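# Line up blanks on the ramp, rack the rest

## Task

At the start, one short plastic bar (a blank) sits against the feed ramp's stop. Put all four blanks of that color on the ramp, each lying square across it, touching one another in a single row that is pressed against the stop. Put each of the four blanks of the other color down on the floor of the stock rack, inside a slot between two ribs and centered along that slot's length. Everything must stay in place by itself once the robot lets go; anything that only the gripper is holding in position does not count.

## Robot and tools

Robot: one six-joint FANUC CRX-5iA arm carrying a Robotiq 2F-140 two-finger gripper. There is only one arm, so every row describes that single gripper. Cameras: cam_head_left, cam_head_right, cam_high, cam_low and cam_wrist, each 896x504 pixels.

Scene frame: the origin lies on the table surface straight below the arm's base. +z is up, and +y is to the left when facing along +x. The base can be slightly tilted against the table, and the reported hand position may be somewhat off, more so when the arm reaches far. Gripper axes: the fingers extend along the gripper's own +z and close along its own y. end_effector_position is the spot midway between the pads when they are shut. With the fingers closed the tips stick out about 33 mm past that spot, and about 9 mm when fully open. Closing also pushes the tips roughly 24 mm further from the arm, so keep that much clearance above any surface before you close.

A row is 10 plain numbers: x, y, z, qw, qx, qy, qz, position, force_limit, speed. x, y, z is an absolute target for end_effector_position in metres, scene frame. qw..qz is an absolute target orientation quaternion, scalar first, scene frame. The last three are gripper settings, each from -1 to 1. position: +1 fully open (140 mm), about -0.8 pads touch, -1 closes until blocked. force_limit: about 14 N at -1, 60 N at 0, 107 N at +1 (for parts up to 40 mm wide). speed: finger closing rate of about 30 mm/s at -1, 140 at 0, 250 at +1. Repeat the intended quaternion in every row; do not copy a drifted one from a result.

execute_actions(actions, pictures): actions holds zero or one item. An empty list just reports the state. {"rows": [...], "steps": n} runs up to 15 control steps of 1/30 s each (15 if steps is omitted), one row per step, with the last row reused if there are fewer rows. {"steps": n} alone is a wait of up to 300 steps counted from the previous result, so your reply time is included. pictures (boolean) turns the images off or on. A call is rejected, and nothing is sent, if a target lies more than 0.6 m from the last reported position along any of the gripper's axes.

Motion per step: the commanded pose is first limited to 70 mm and 16 degrees away from the measured pose; the controller then drives the joints toward it, favoring position over orientation. When an action finishes, the arm continues only up to the last limited pose, so read the result and send what is left in the next call. The elbow cannot quite straighten fully.

move(target, speed): target is one 10-number row (absolute pose plus gripper settings, the latter applied at the start). speed is the path's top speed in m/s, 0.002 to 0.5, default 0.25; rotation is capped at twice that in rad/s. The path is a straight line lasting 0.5 to 10 s (cut off at 10 s), turns the short way, and does not avoid obstacles; the real gripper lags, may wander off the line and can exceed speed, notably with an almost straight arm. The result adds a "move:" line: done (settled near target), off_target, moving, held (the last step was blocked) or fault, plus distance to target and limits: paced means the pose was clipped; held means some steps were blocked, after which the arm may jump quickly.

wait(seconds): 0 to 10 s with no new command. zoom_image(camera, region): region [x0, y0, x1, y1] in that camera's pixels, top-left origin, at most 504 by 504. read_manual(section): only "licences"; moves nothing. finished_scene(scene): ends the numbered scene for good and reports whether the goal was met; answering without any tool call ends the run.

Result lines: the state line gives the gripper pose; the Joint positions line lists joints base to tip. "pose unreachable" means the clearance check (which treats the base's mounting block or post as part of the arm) altered or stopped the command; HELD marks steps where your row was partly or fully withheld. "Hand target" is the pose the controller is currently heading for. object_status: 0 moving, 1 blocked while opening, 2 blocked while closing (a grip), 3 reached the commanded position or pads met (a thin part may still be in hand). position_measured runs in counts, 3 open to 230 closed, not linear in mm. To grip, send -1 and confirm status 2. A new force_limit applies during a grip only with a changed position number (a change of 0.01 or more), e.g. go from -1 to -0.98.

Joint ranges (rad): waist ±3.491, shoulder ±3.140, elbow -1.187 to 4.328, forearm roll ±3.316, wrist pitch ±3.140, wrist roll ±3.927.

Things to avoid: contact torque reaching a joint's load limit (145 N m waist, shoulder, elbow; 36.4 N m for the three wrist joints, with held weight counted) or any outside force of 150 N causes a 10 s stop, drops the rest of the call and lets the arm yield. The arm is stiff, so aim only at the contact point, never beyond it, and approach slowly; faster and deeper targets strike harder. MOTOR HOT warns of heating from holding loads; reaching the limit brakes the arm (OVER-TEMPERATURE FAULT). Parts in hand may occasionally get a brief tug and loose items a push. Never push or drop anything off the table, and avoid drops, slips, slams and hard impacts.

Each tool is called after "Emit:" by a JSON object that holds its "method" and its "body".

## Session

Emit:
{"method": "execute_actions", "body": {"actions": []}}

Scene clock: 0.00 s of 9600.00 s.
end_effector_position=(+0.0978, -0.2309, +0.2801) position_measured=3 object_status=3 end_effector_quat_wxyz=(-0.525, +0.729, -0.396, -0.192)
Joint positions: [-1.457  1.001  0.165 -0.512 -2.271  2.515]
Joint velocities: [-0.    -0.     0.001  0.    -0.001  0.001]
Hand target: +0.098, -0.231, +0.280; -0.525, +0.729, -0.396, -0.192

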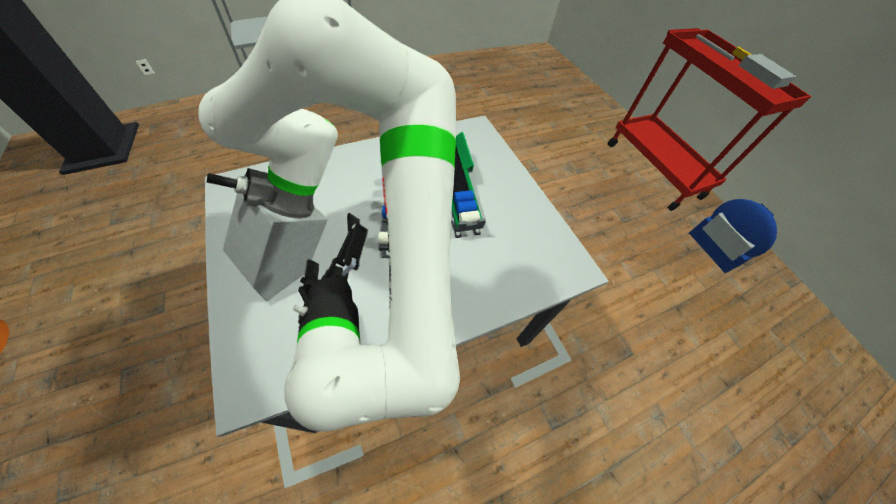

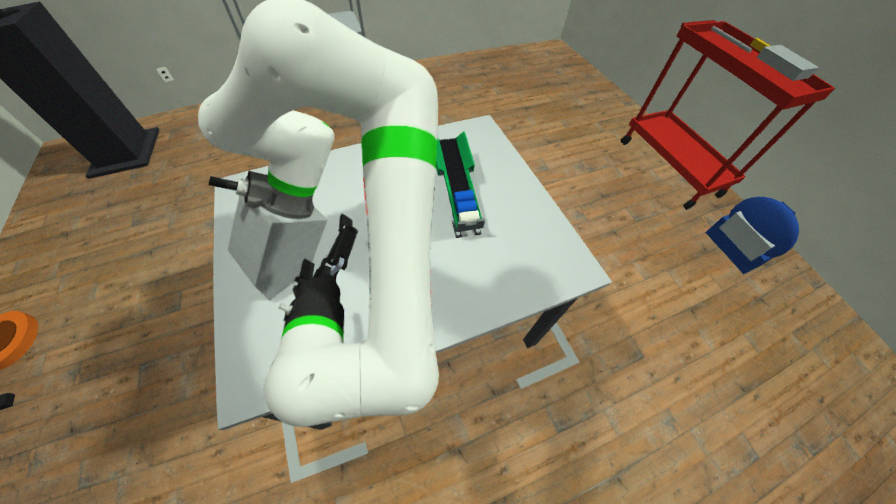

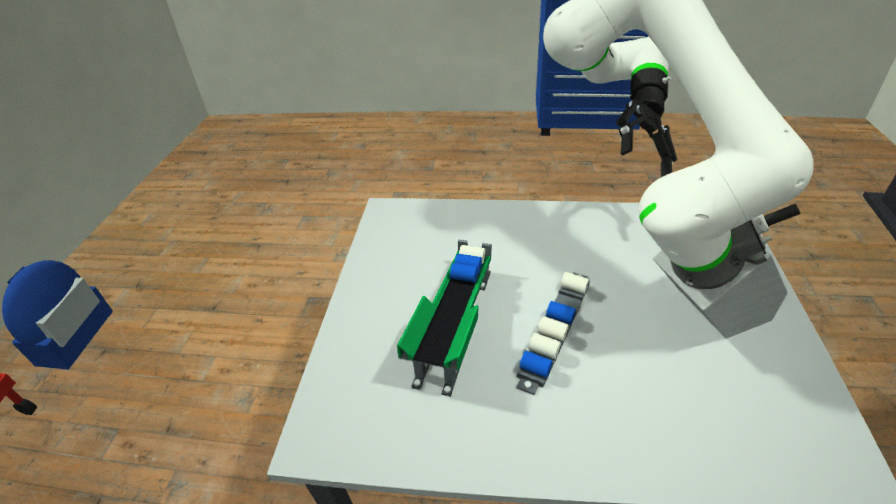

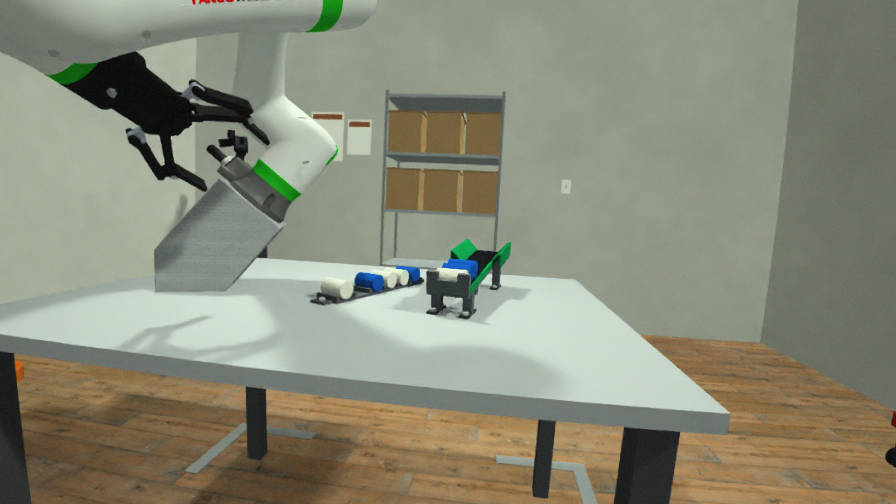

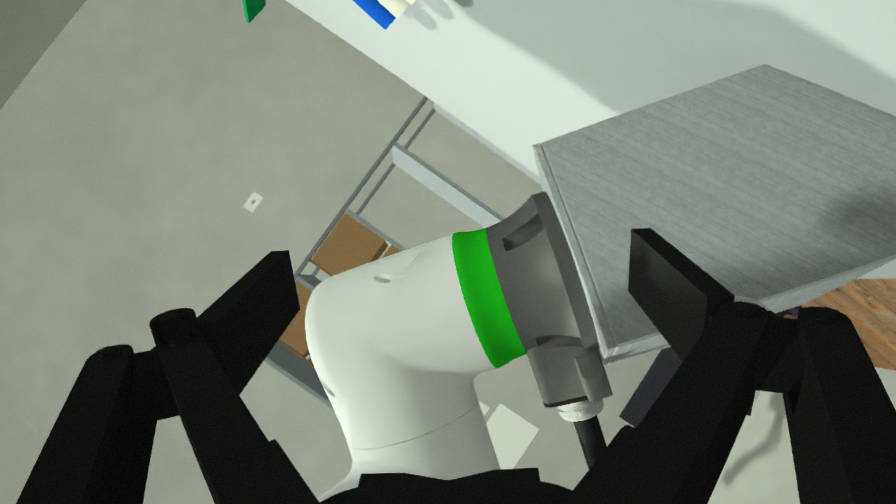

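Emit:
{"method": "move", "body": {"target": [0.3,-0.4,0.2,0,0.8,-0.6,0,0.2,0,0], "speed": 0.3}}

Scene clock: 8.27 s of 9600.00 s.
end_effector_position=(+0.2997, -0.3996, +0.1989) position_measured=104 object_status=3 end_effector_quat_wxyz=(-0.000, +0.800, -0.600, +0.000)
Joint positions: [-1.247  0.321 -0.051 -0.703 -1.34   1.726]
Joint velocities: [ 0.001 -0.001 -0.     0.     0.001 -0.002]
Hand target: +0.300, -0.400, +0.199; -0.000, +0.800, -0.600, +0.000
Off the commanded pose: 0.001 m, 0 deg.
After step 90, 2.80 s passed at rest.
move: done

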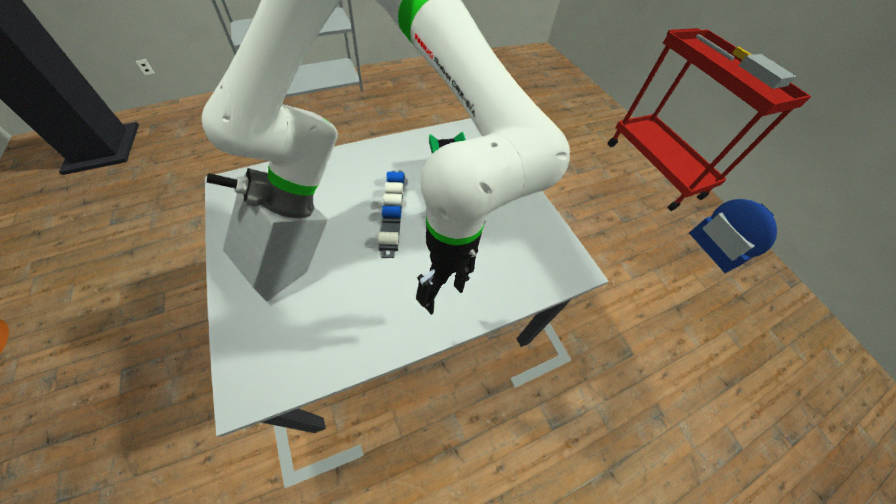

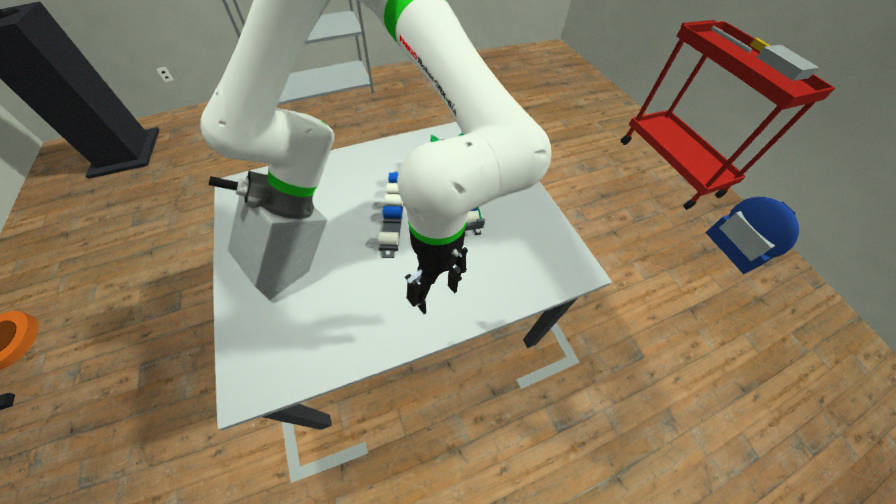

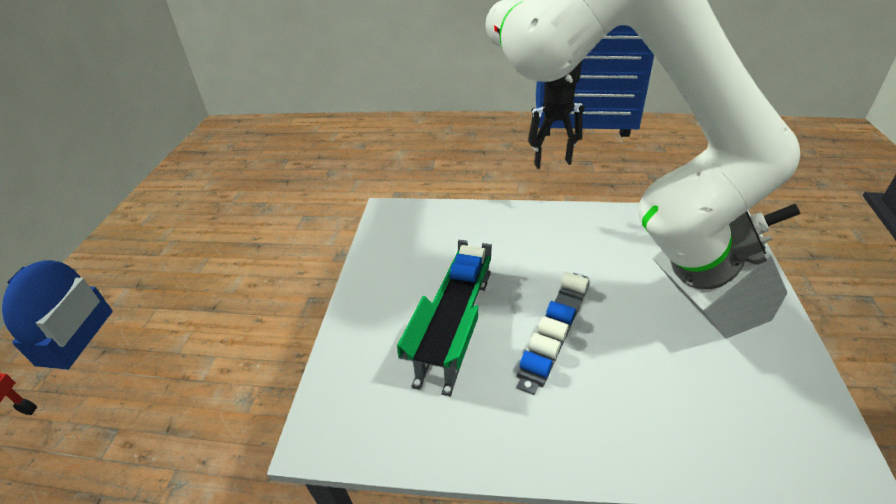

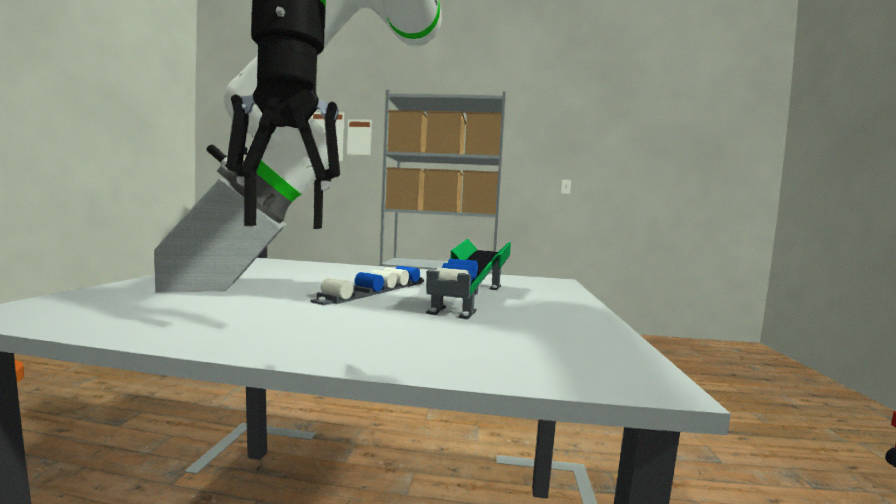

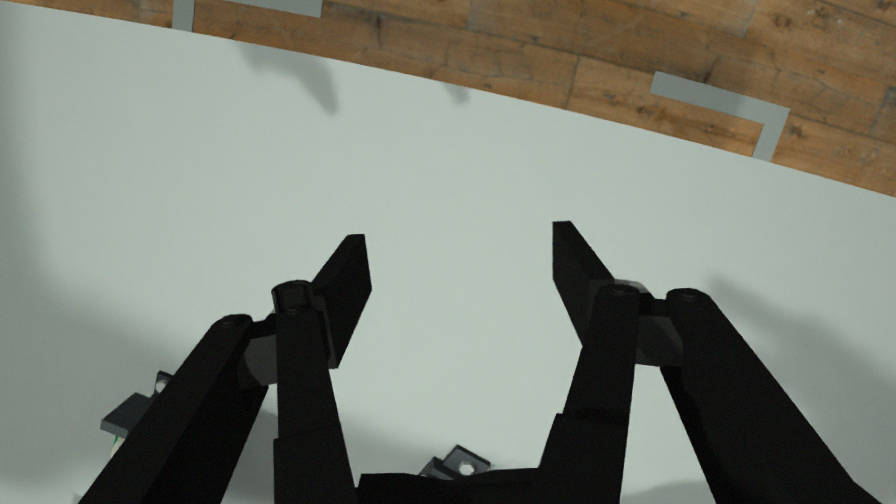

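Emit:
{"method": "move", "body": {"target": [0.255,-0.09,0.1,0,0.56,-0.828,0,0.3,0,0], "speed": 0.2}}

Scene clock: 16.80 s of 9600.00 s.
end_effector_position=(+0.2539, -0.0897, +0.1014) position_measured=91 object_status=3 end_effector_quat_wxyz=(-0.001, -0.560, +0.828, +0.000)
Joint positions: [-0.668 -0.583 -0.881 -0.703 -1.035  0.562]
Joint velocities: [ 0.013 -0.008 -0.004  0.008  0.006 -0.017]
Hand target: +0.254, -0.090, +0.101; -0.001, -0.560, +0.828, +0.000
Off the commanded pose: 0.002 m, 0 deg.
After step 90, 3.27 s passed at rest.
move: done

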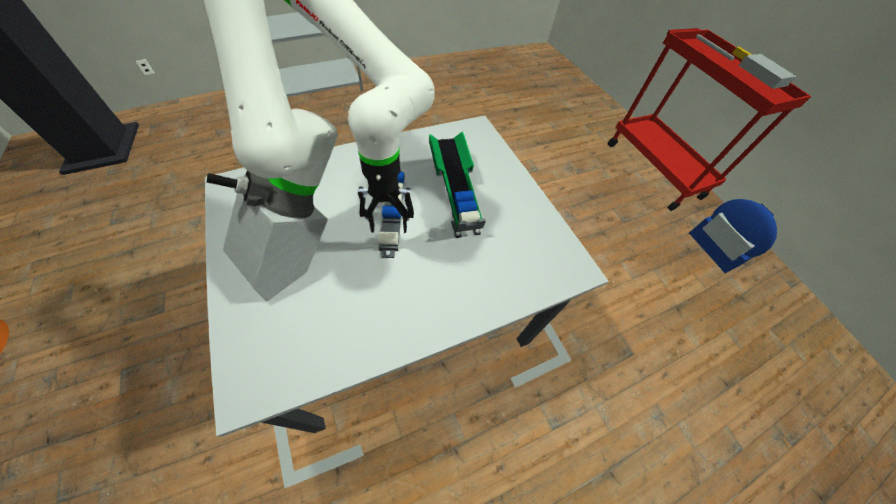

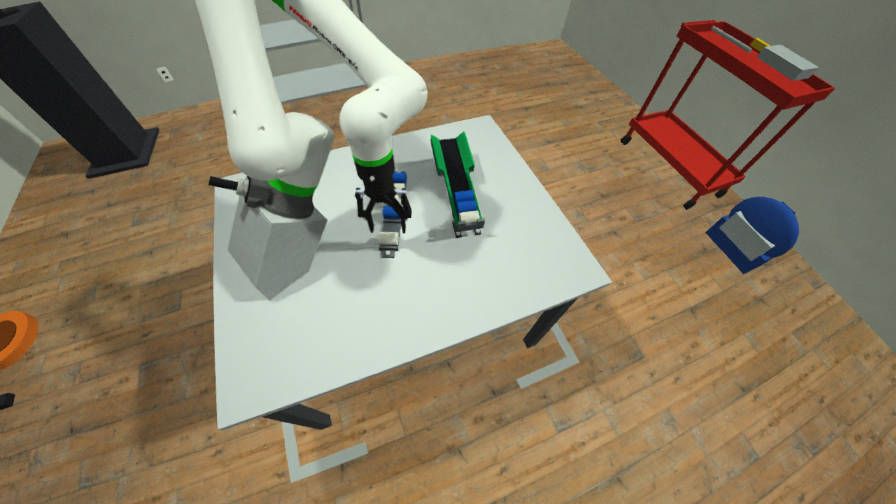

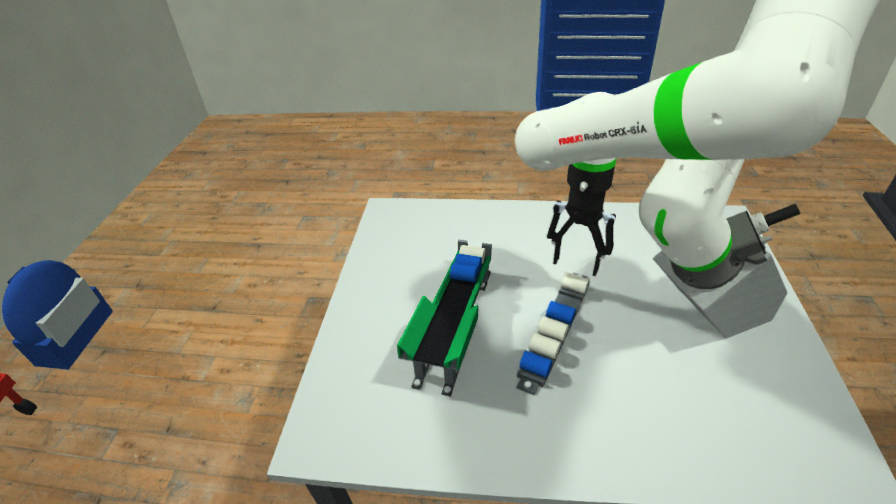

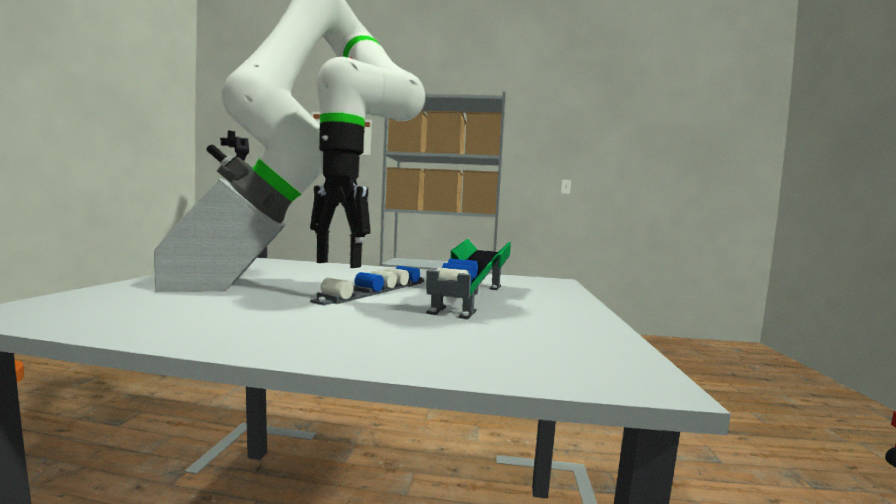

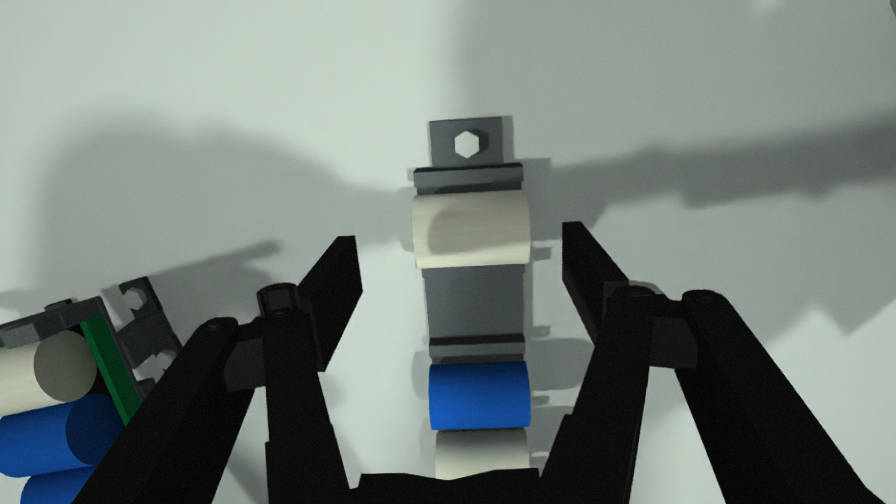

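Emit:
{"method": "move", "body": {"target": [0.249,-0.0855,0.052,0,0.56,-0.828,0,0.3,0,0], "speed": 0.05}}

Scene clock: 26.43 s of 9600.00 s.
end_effector_position=(+0.2486, -0.0855, +0.0522) position_measured=91 object_status=3 end_effector_quat_wxyz=(-0.000, -0.560, +0.828, -0.000)
Joint positions: [-0.524 -0.489 -0.937 -0.757 -0.832  0.563]
Joint velocities: [-0.     0.001  0.    -0.    -0.    -0.   ]
Hand target: +0.249, -0.085, +0.052; -0.000, -0.560, +0.828, -0.000
Off the commanded pose: 0.000 m, 0 deg.
After step 90, 5.33 s passed at rest.
move: done

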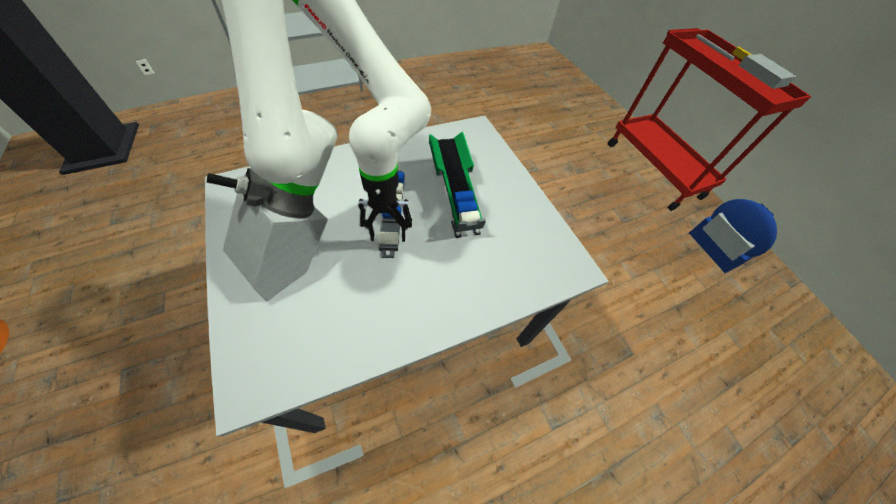

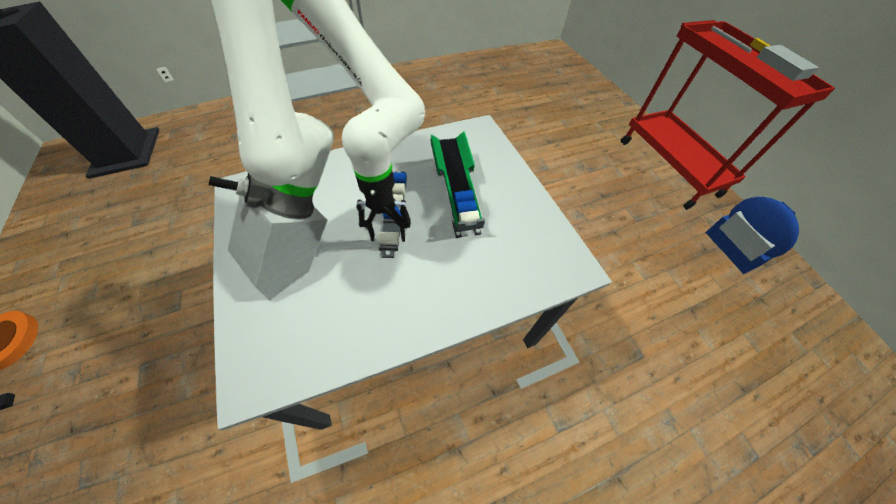

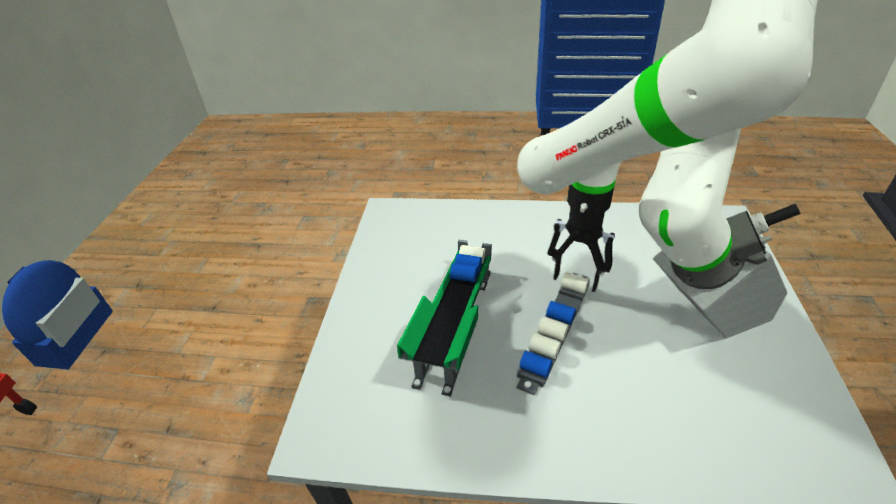

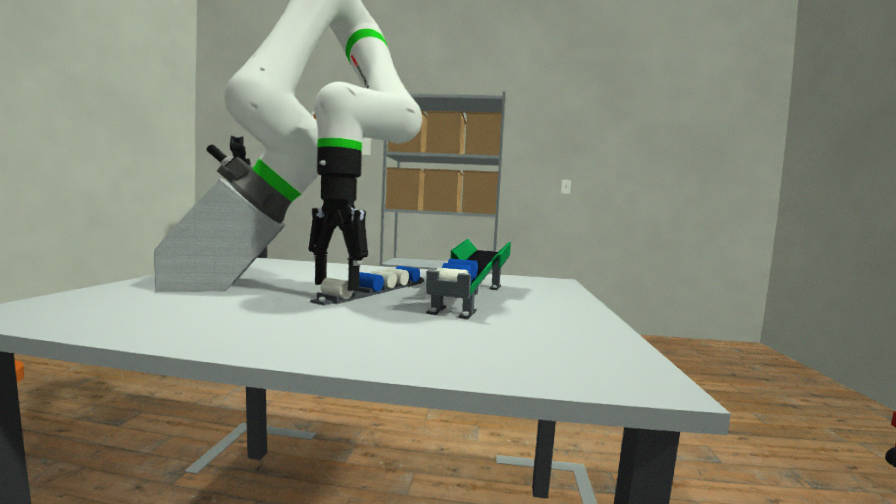

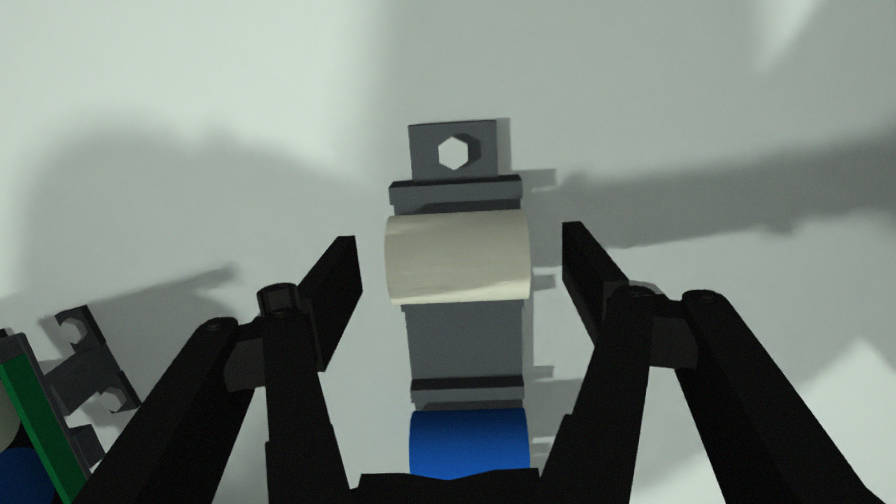

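Emit:
{"method": "execute_actions", "body": {"actions": [{"rows":[[0.2486,-0.0855,0.052,0,0.56,-0.828,0,-1,0,0]],"steps":15}], "pictures": false}}

Emit:
{"method": "move", "body": {"target": [0.252,-0.087,0.085,0,0.56,-0.828,0,-1,0,0], "speed": 0.07}}

Emit:
{"method": "move", "body": {"target": [0.43,-0.04,0.15,0,0.61,-0.79,0,-1,0,0], "speed": 0.18}}

Emit:
{"method": "move", "body": {"target": [0.527,-0.015,0.155,0,0.63,-0.777,0,-1,0,0], "speed": 0.12}}

Scene clock: 33.43 s of 9600.00 s.
end_effector_position=(+0.2487, -0.0855, +0.0520) position_measured=144 object_status=2 end_effector_quat_wxyz=(+0.000, -0.560, +0.828, -0.000)
Joint positions: [-0.527 -0.487 -0.936 -0.76  -0.833  0.568]
Joint velocities: [-0.     0.     0.001  0.    -0.001  0.002]
Hand target: +0.249, -0.085, +0.052; +0.000, -0.560, +0.828, -0.000
Off the commanded pose: 0.000 m, 0 deg.
Steps of this call (steps 1 to 90: nothing new was sent; then 3.50 s passed at rest; steps 91 to 105: all 15 steps of this action). Readings (end_effector_position | what the end effector reports):
91: (+0.2486, -0.0855, +0.0521) | position_measured=91 object_status=0
92: (+0.2486, -0.0853, +0.0520) | position_measured=93 object_status=0
94: (+0.2487, -0.0854, +0.0519) | position_measured=108 object_status=0
98: (+0.2486, -0.0855, +0.0520) | position_measured=139 object_status=0
105: the state above

Scene clock: 34.47 s of 9600.00 s.
end_effector_position=(+0.2522, -0.0871, +0.0849) position_measured=145 object_status=2 end_effector_quat_wxyz=(+0.000, -0.560, +0.828, +0.000)
Joint positions: [-0.613 -0.566 -0.906 -0.716 -0.967  0.55 ]
Joint velocities: [-0.002 -0.     0.001 -0.004 -0.001  0.004]
Hand target: +0.252, -0.087, +0.085; +0.000, -0.560, +0.828, +0.000
Off the commanded pose: 0.000 m, 0 deg.
move: done

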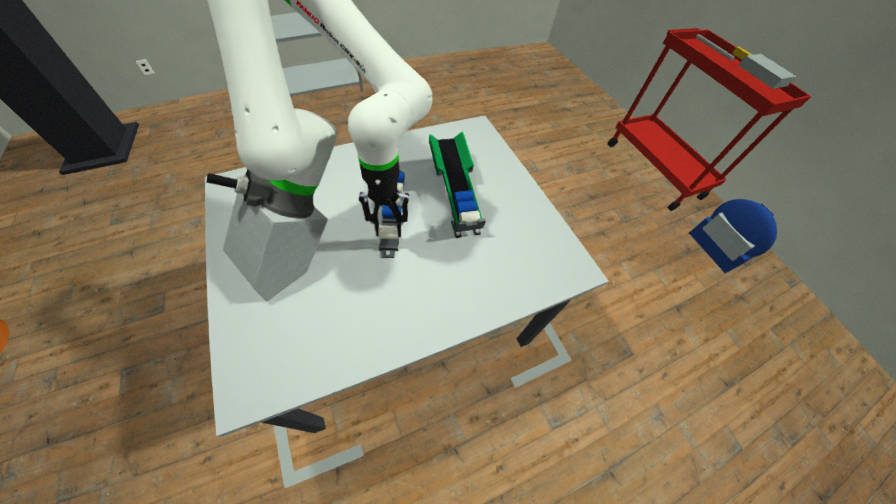

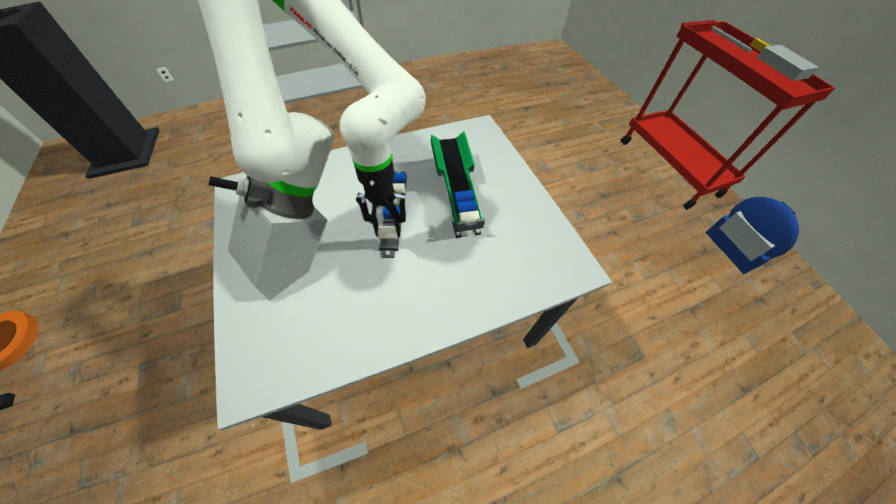

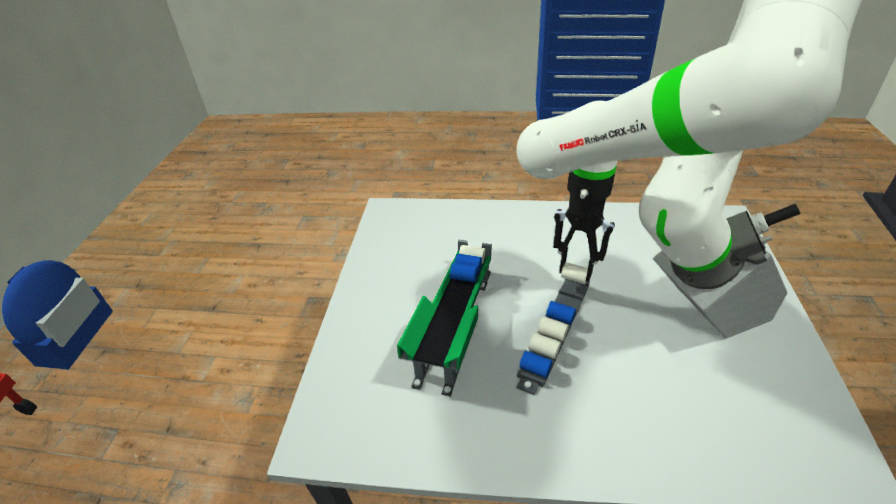

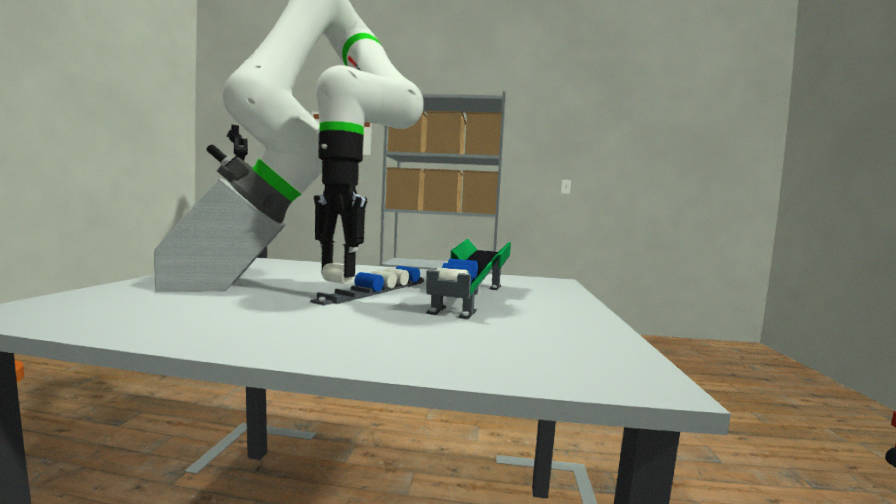

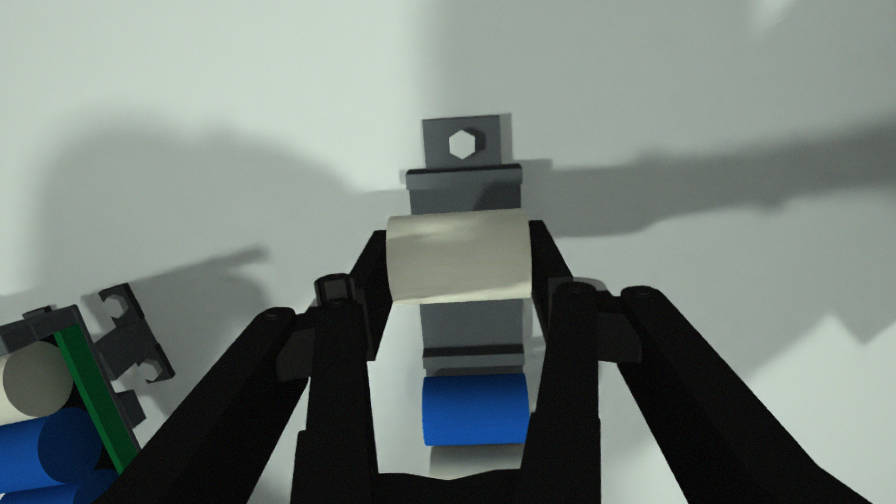

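Scene clock: 35.93 s of 9600.00 s.
end_effector_position=(+0.4299, -0.0401, +0.1493) position_measured=145 object_status=2 end_effector_quat_wxyz=(-0.001, -0.611, +0.791, +0.000)
Joint positions: [-0.222 -0.573 -0.576 -0.45  -1.036  0.072]
Joint velocities: [ 0.001  0.     0.001  0.001 -0.002 -0.002]
Hand target: +0.430, -0.040, +0.149; -0.001, -0.612, +0.791, +0.000
Off the commanded pose: 0.001 m, 0 deg.
move: done

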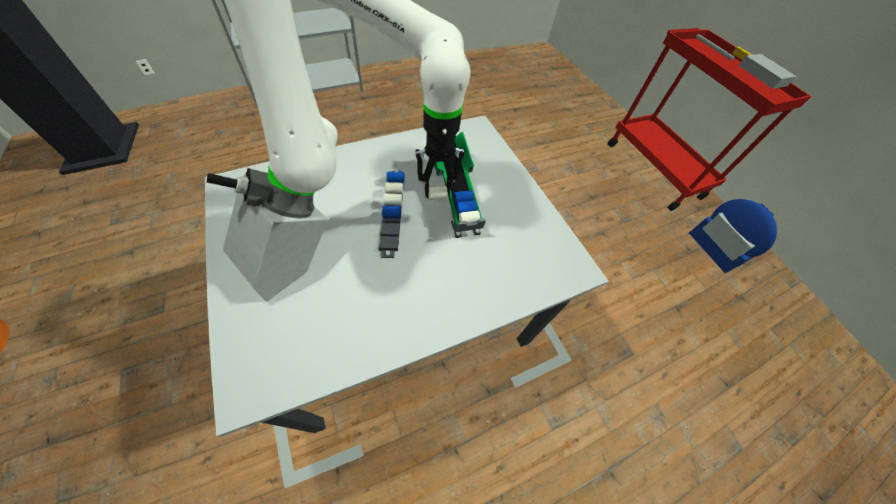

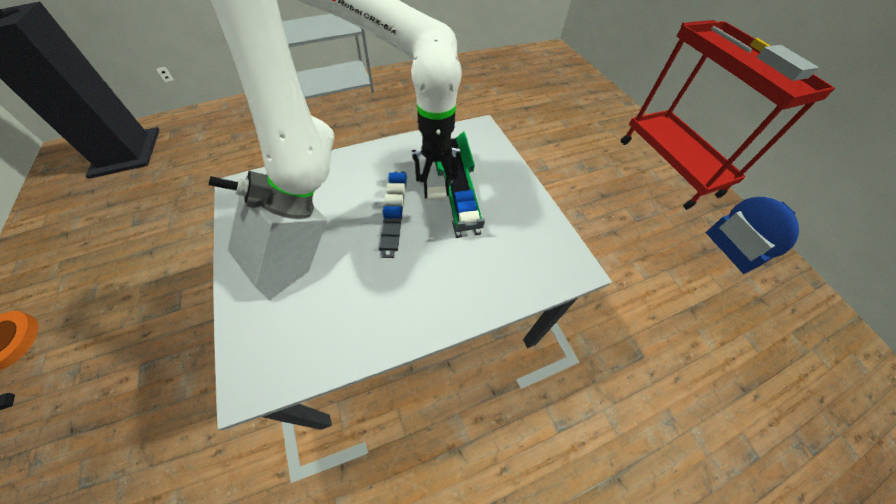

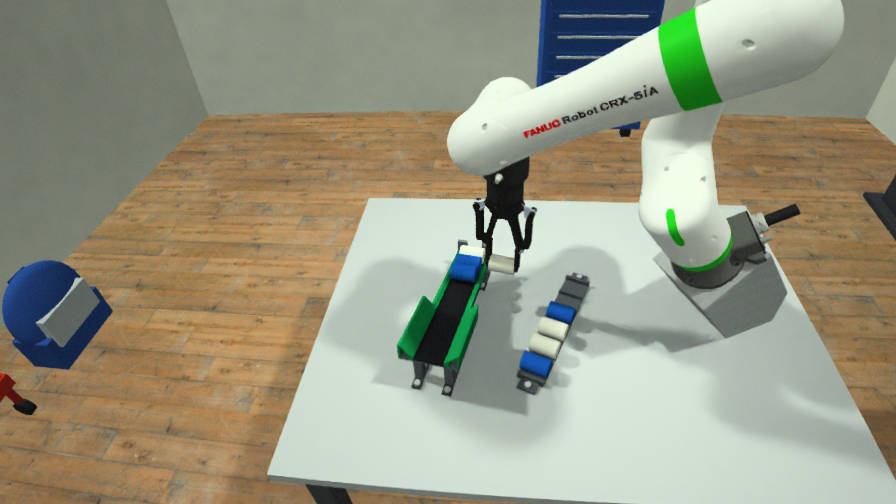

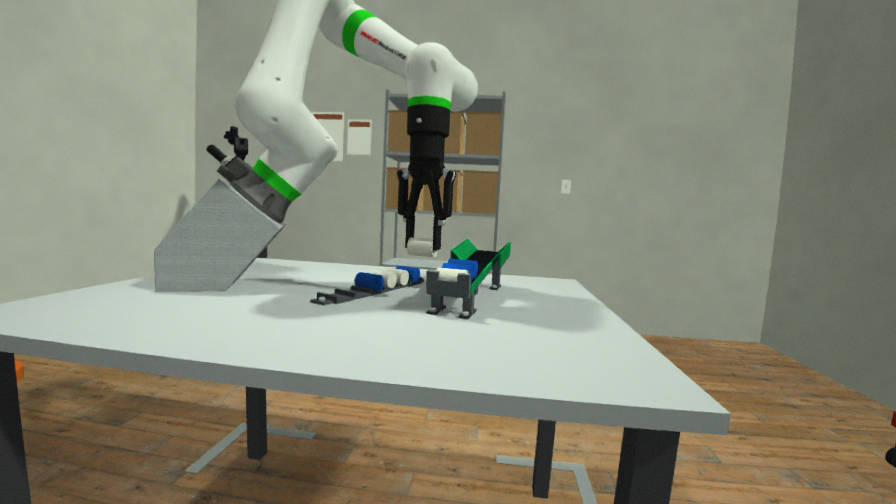

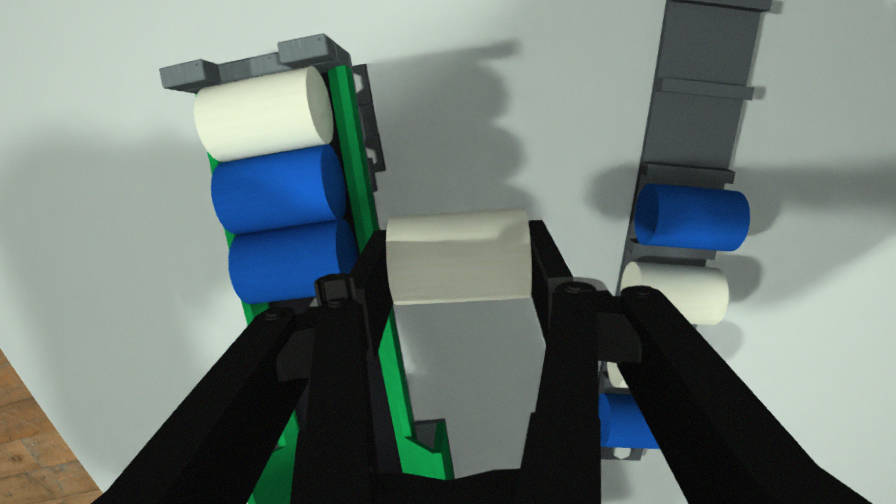

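Scene clock: 37.10 s of 9600.00 s.
end_effector_position=(+0.5269, -0.0149, +0.1546) position_measured=145 object_status=2 end_effector_quat_wxyz=(-0.000, -0.630, +0.777, +0.000)
Joint positions: [-0.099 -0.423 -0.364 -0.366 -1.043 -0.04 ]
Joint velocities: [ 0.     0.     0.001  0.    -0.001 -0.001]
Hand target: +0.527, -0.015, +0.155; -0.000, -0.630, +0.777, +0.000
Off the commanded pose: 0.000 m, 0 deg.
move: done

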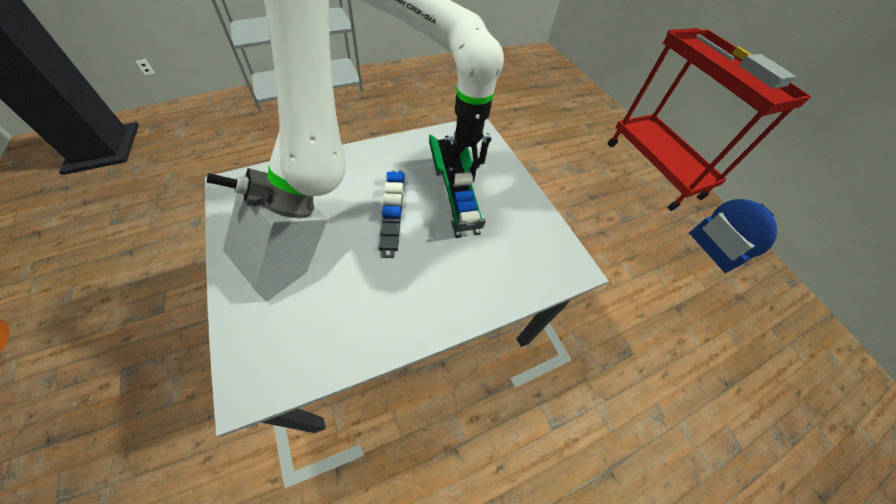

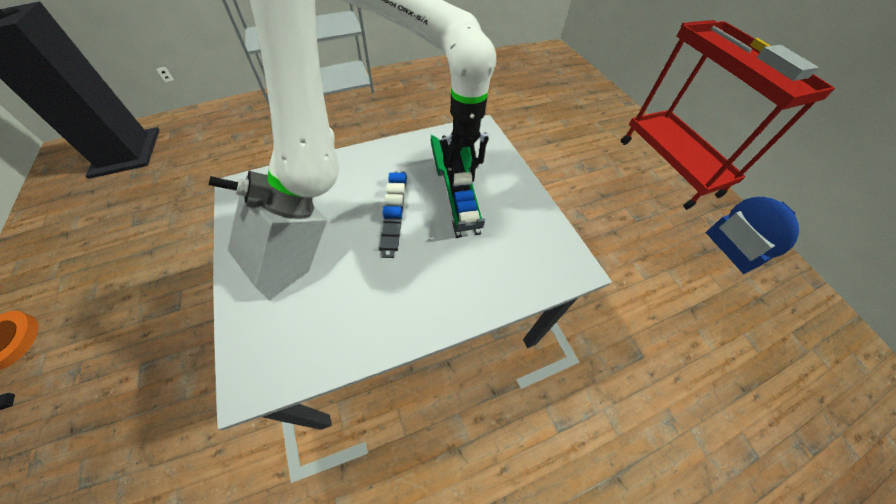

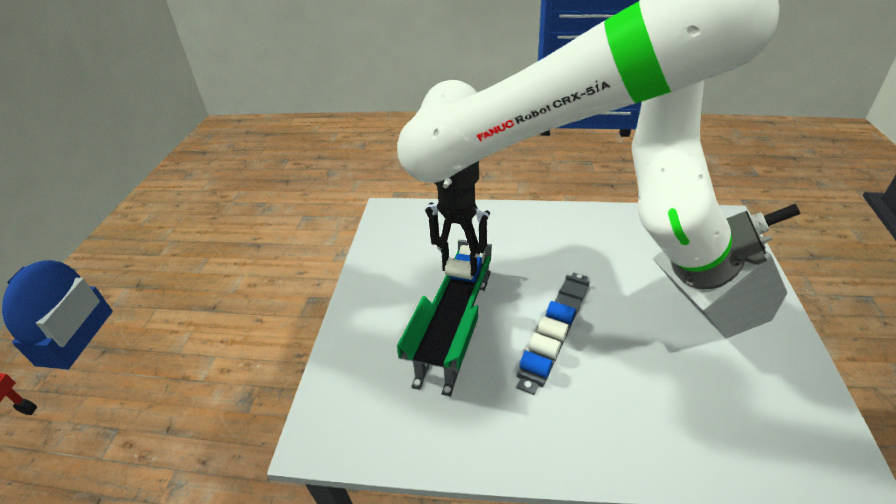

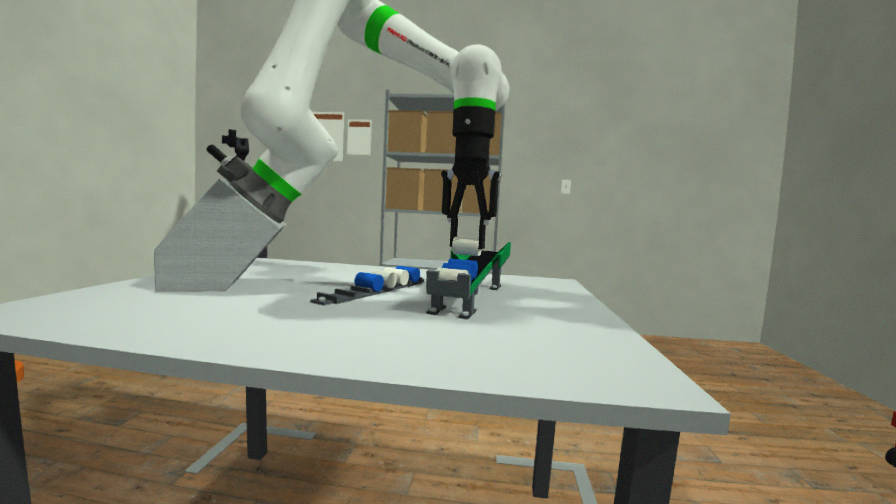

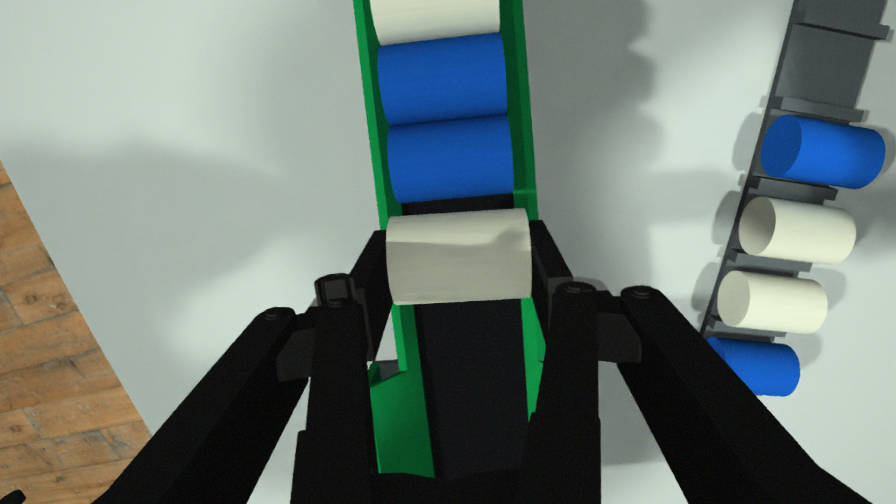

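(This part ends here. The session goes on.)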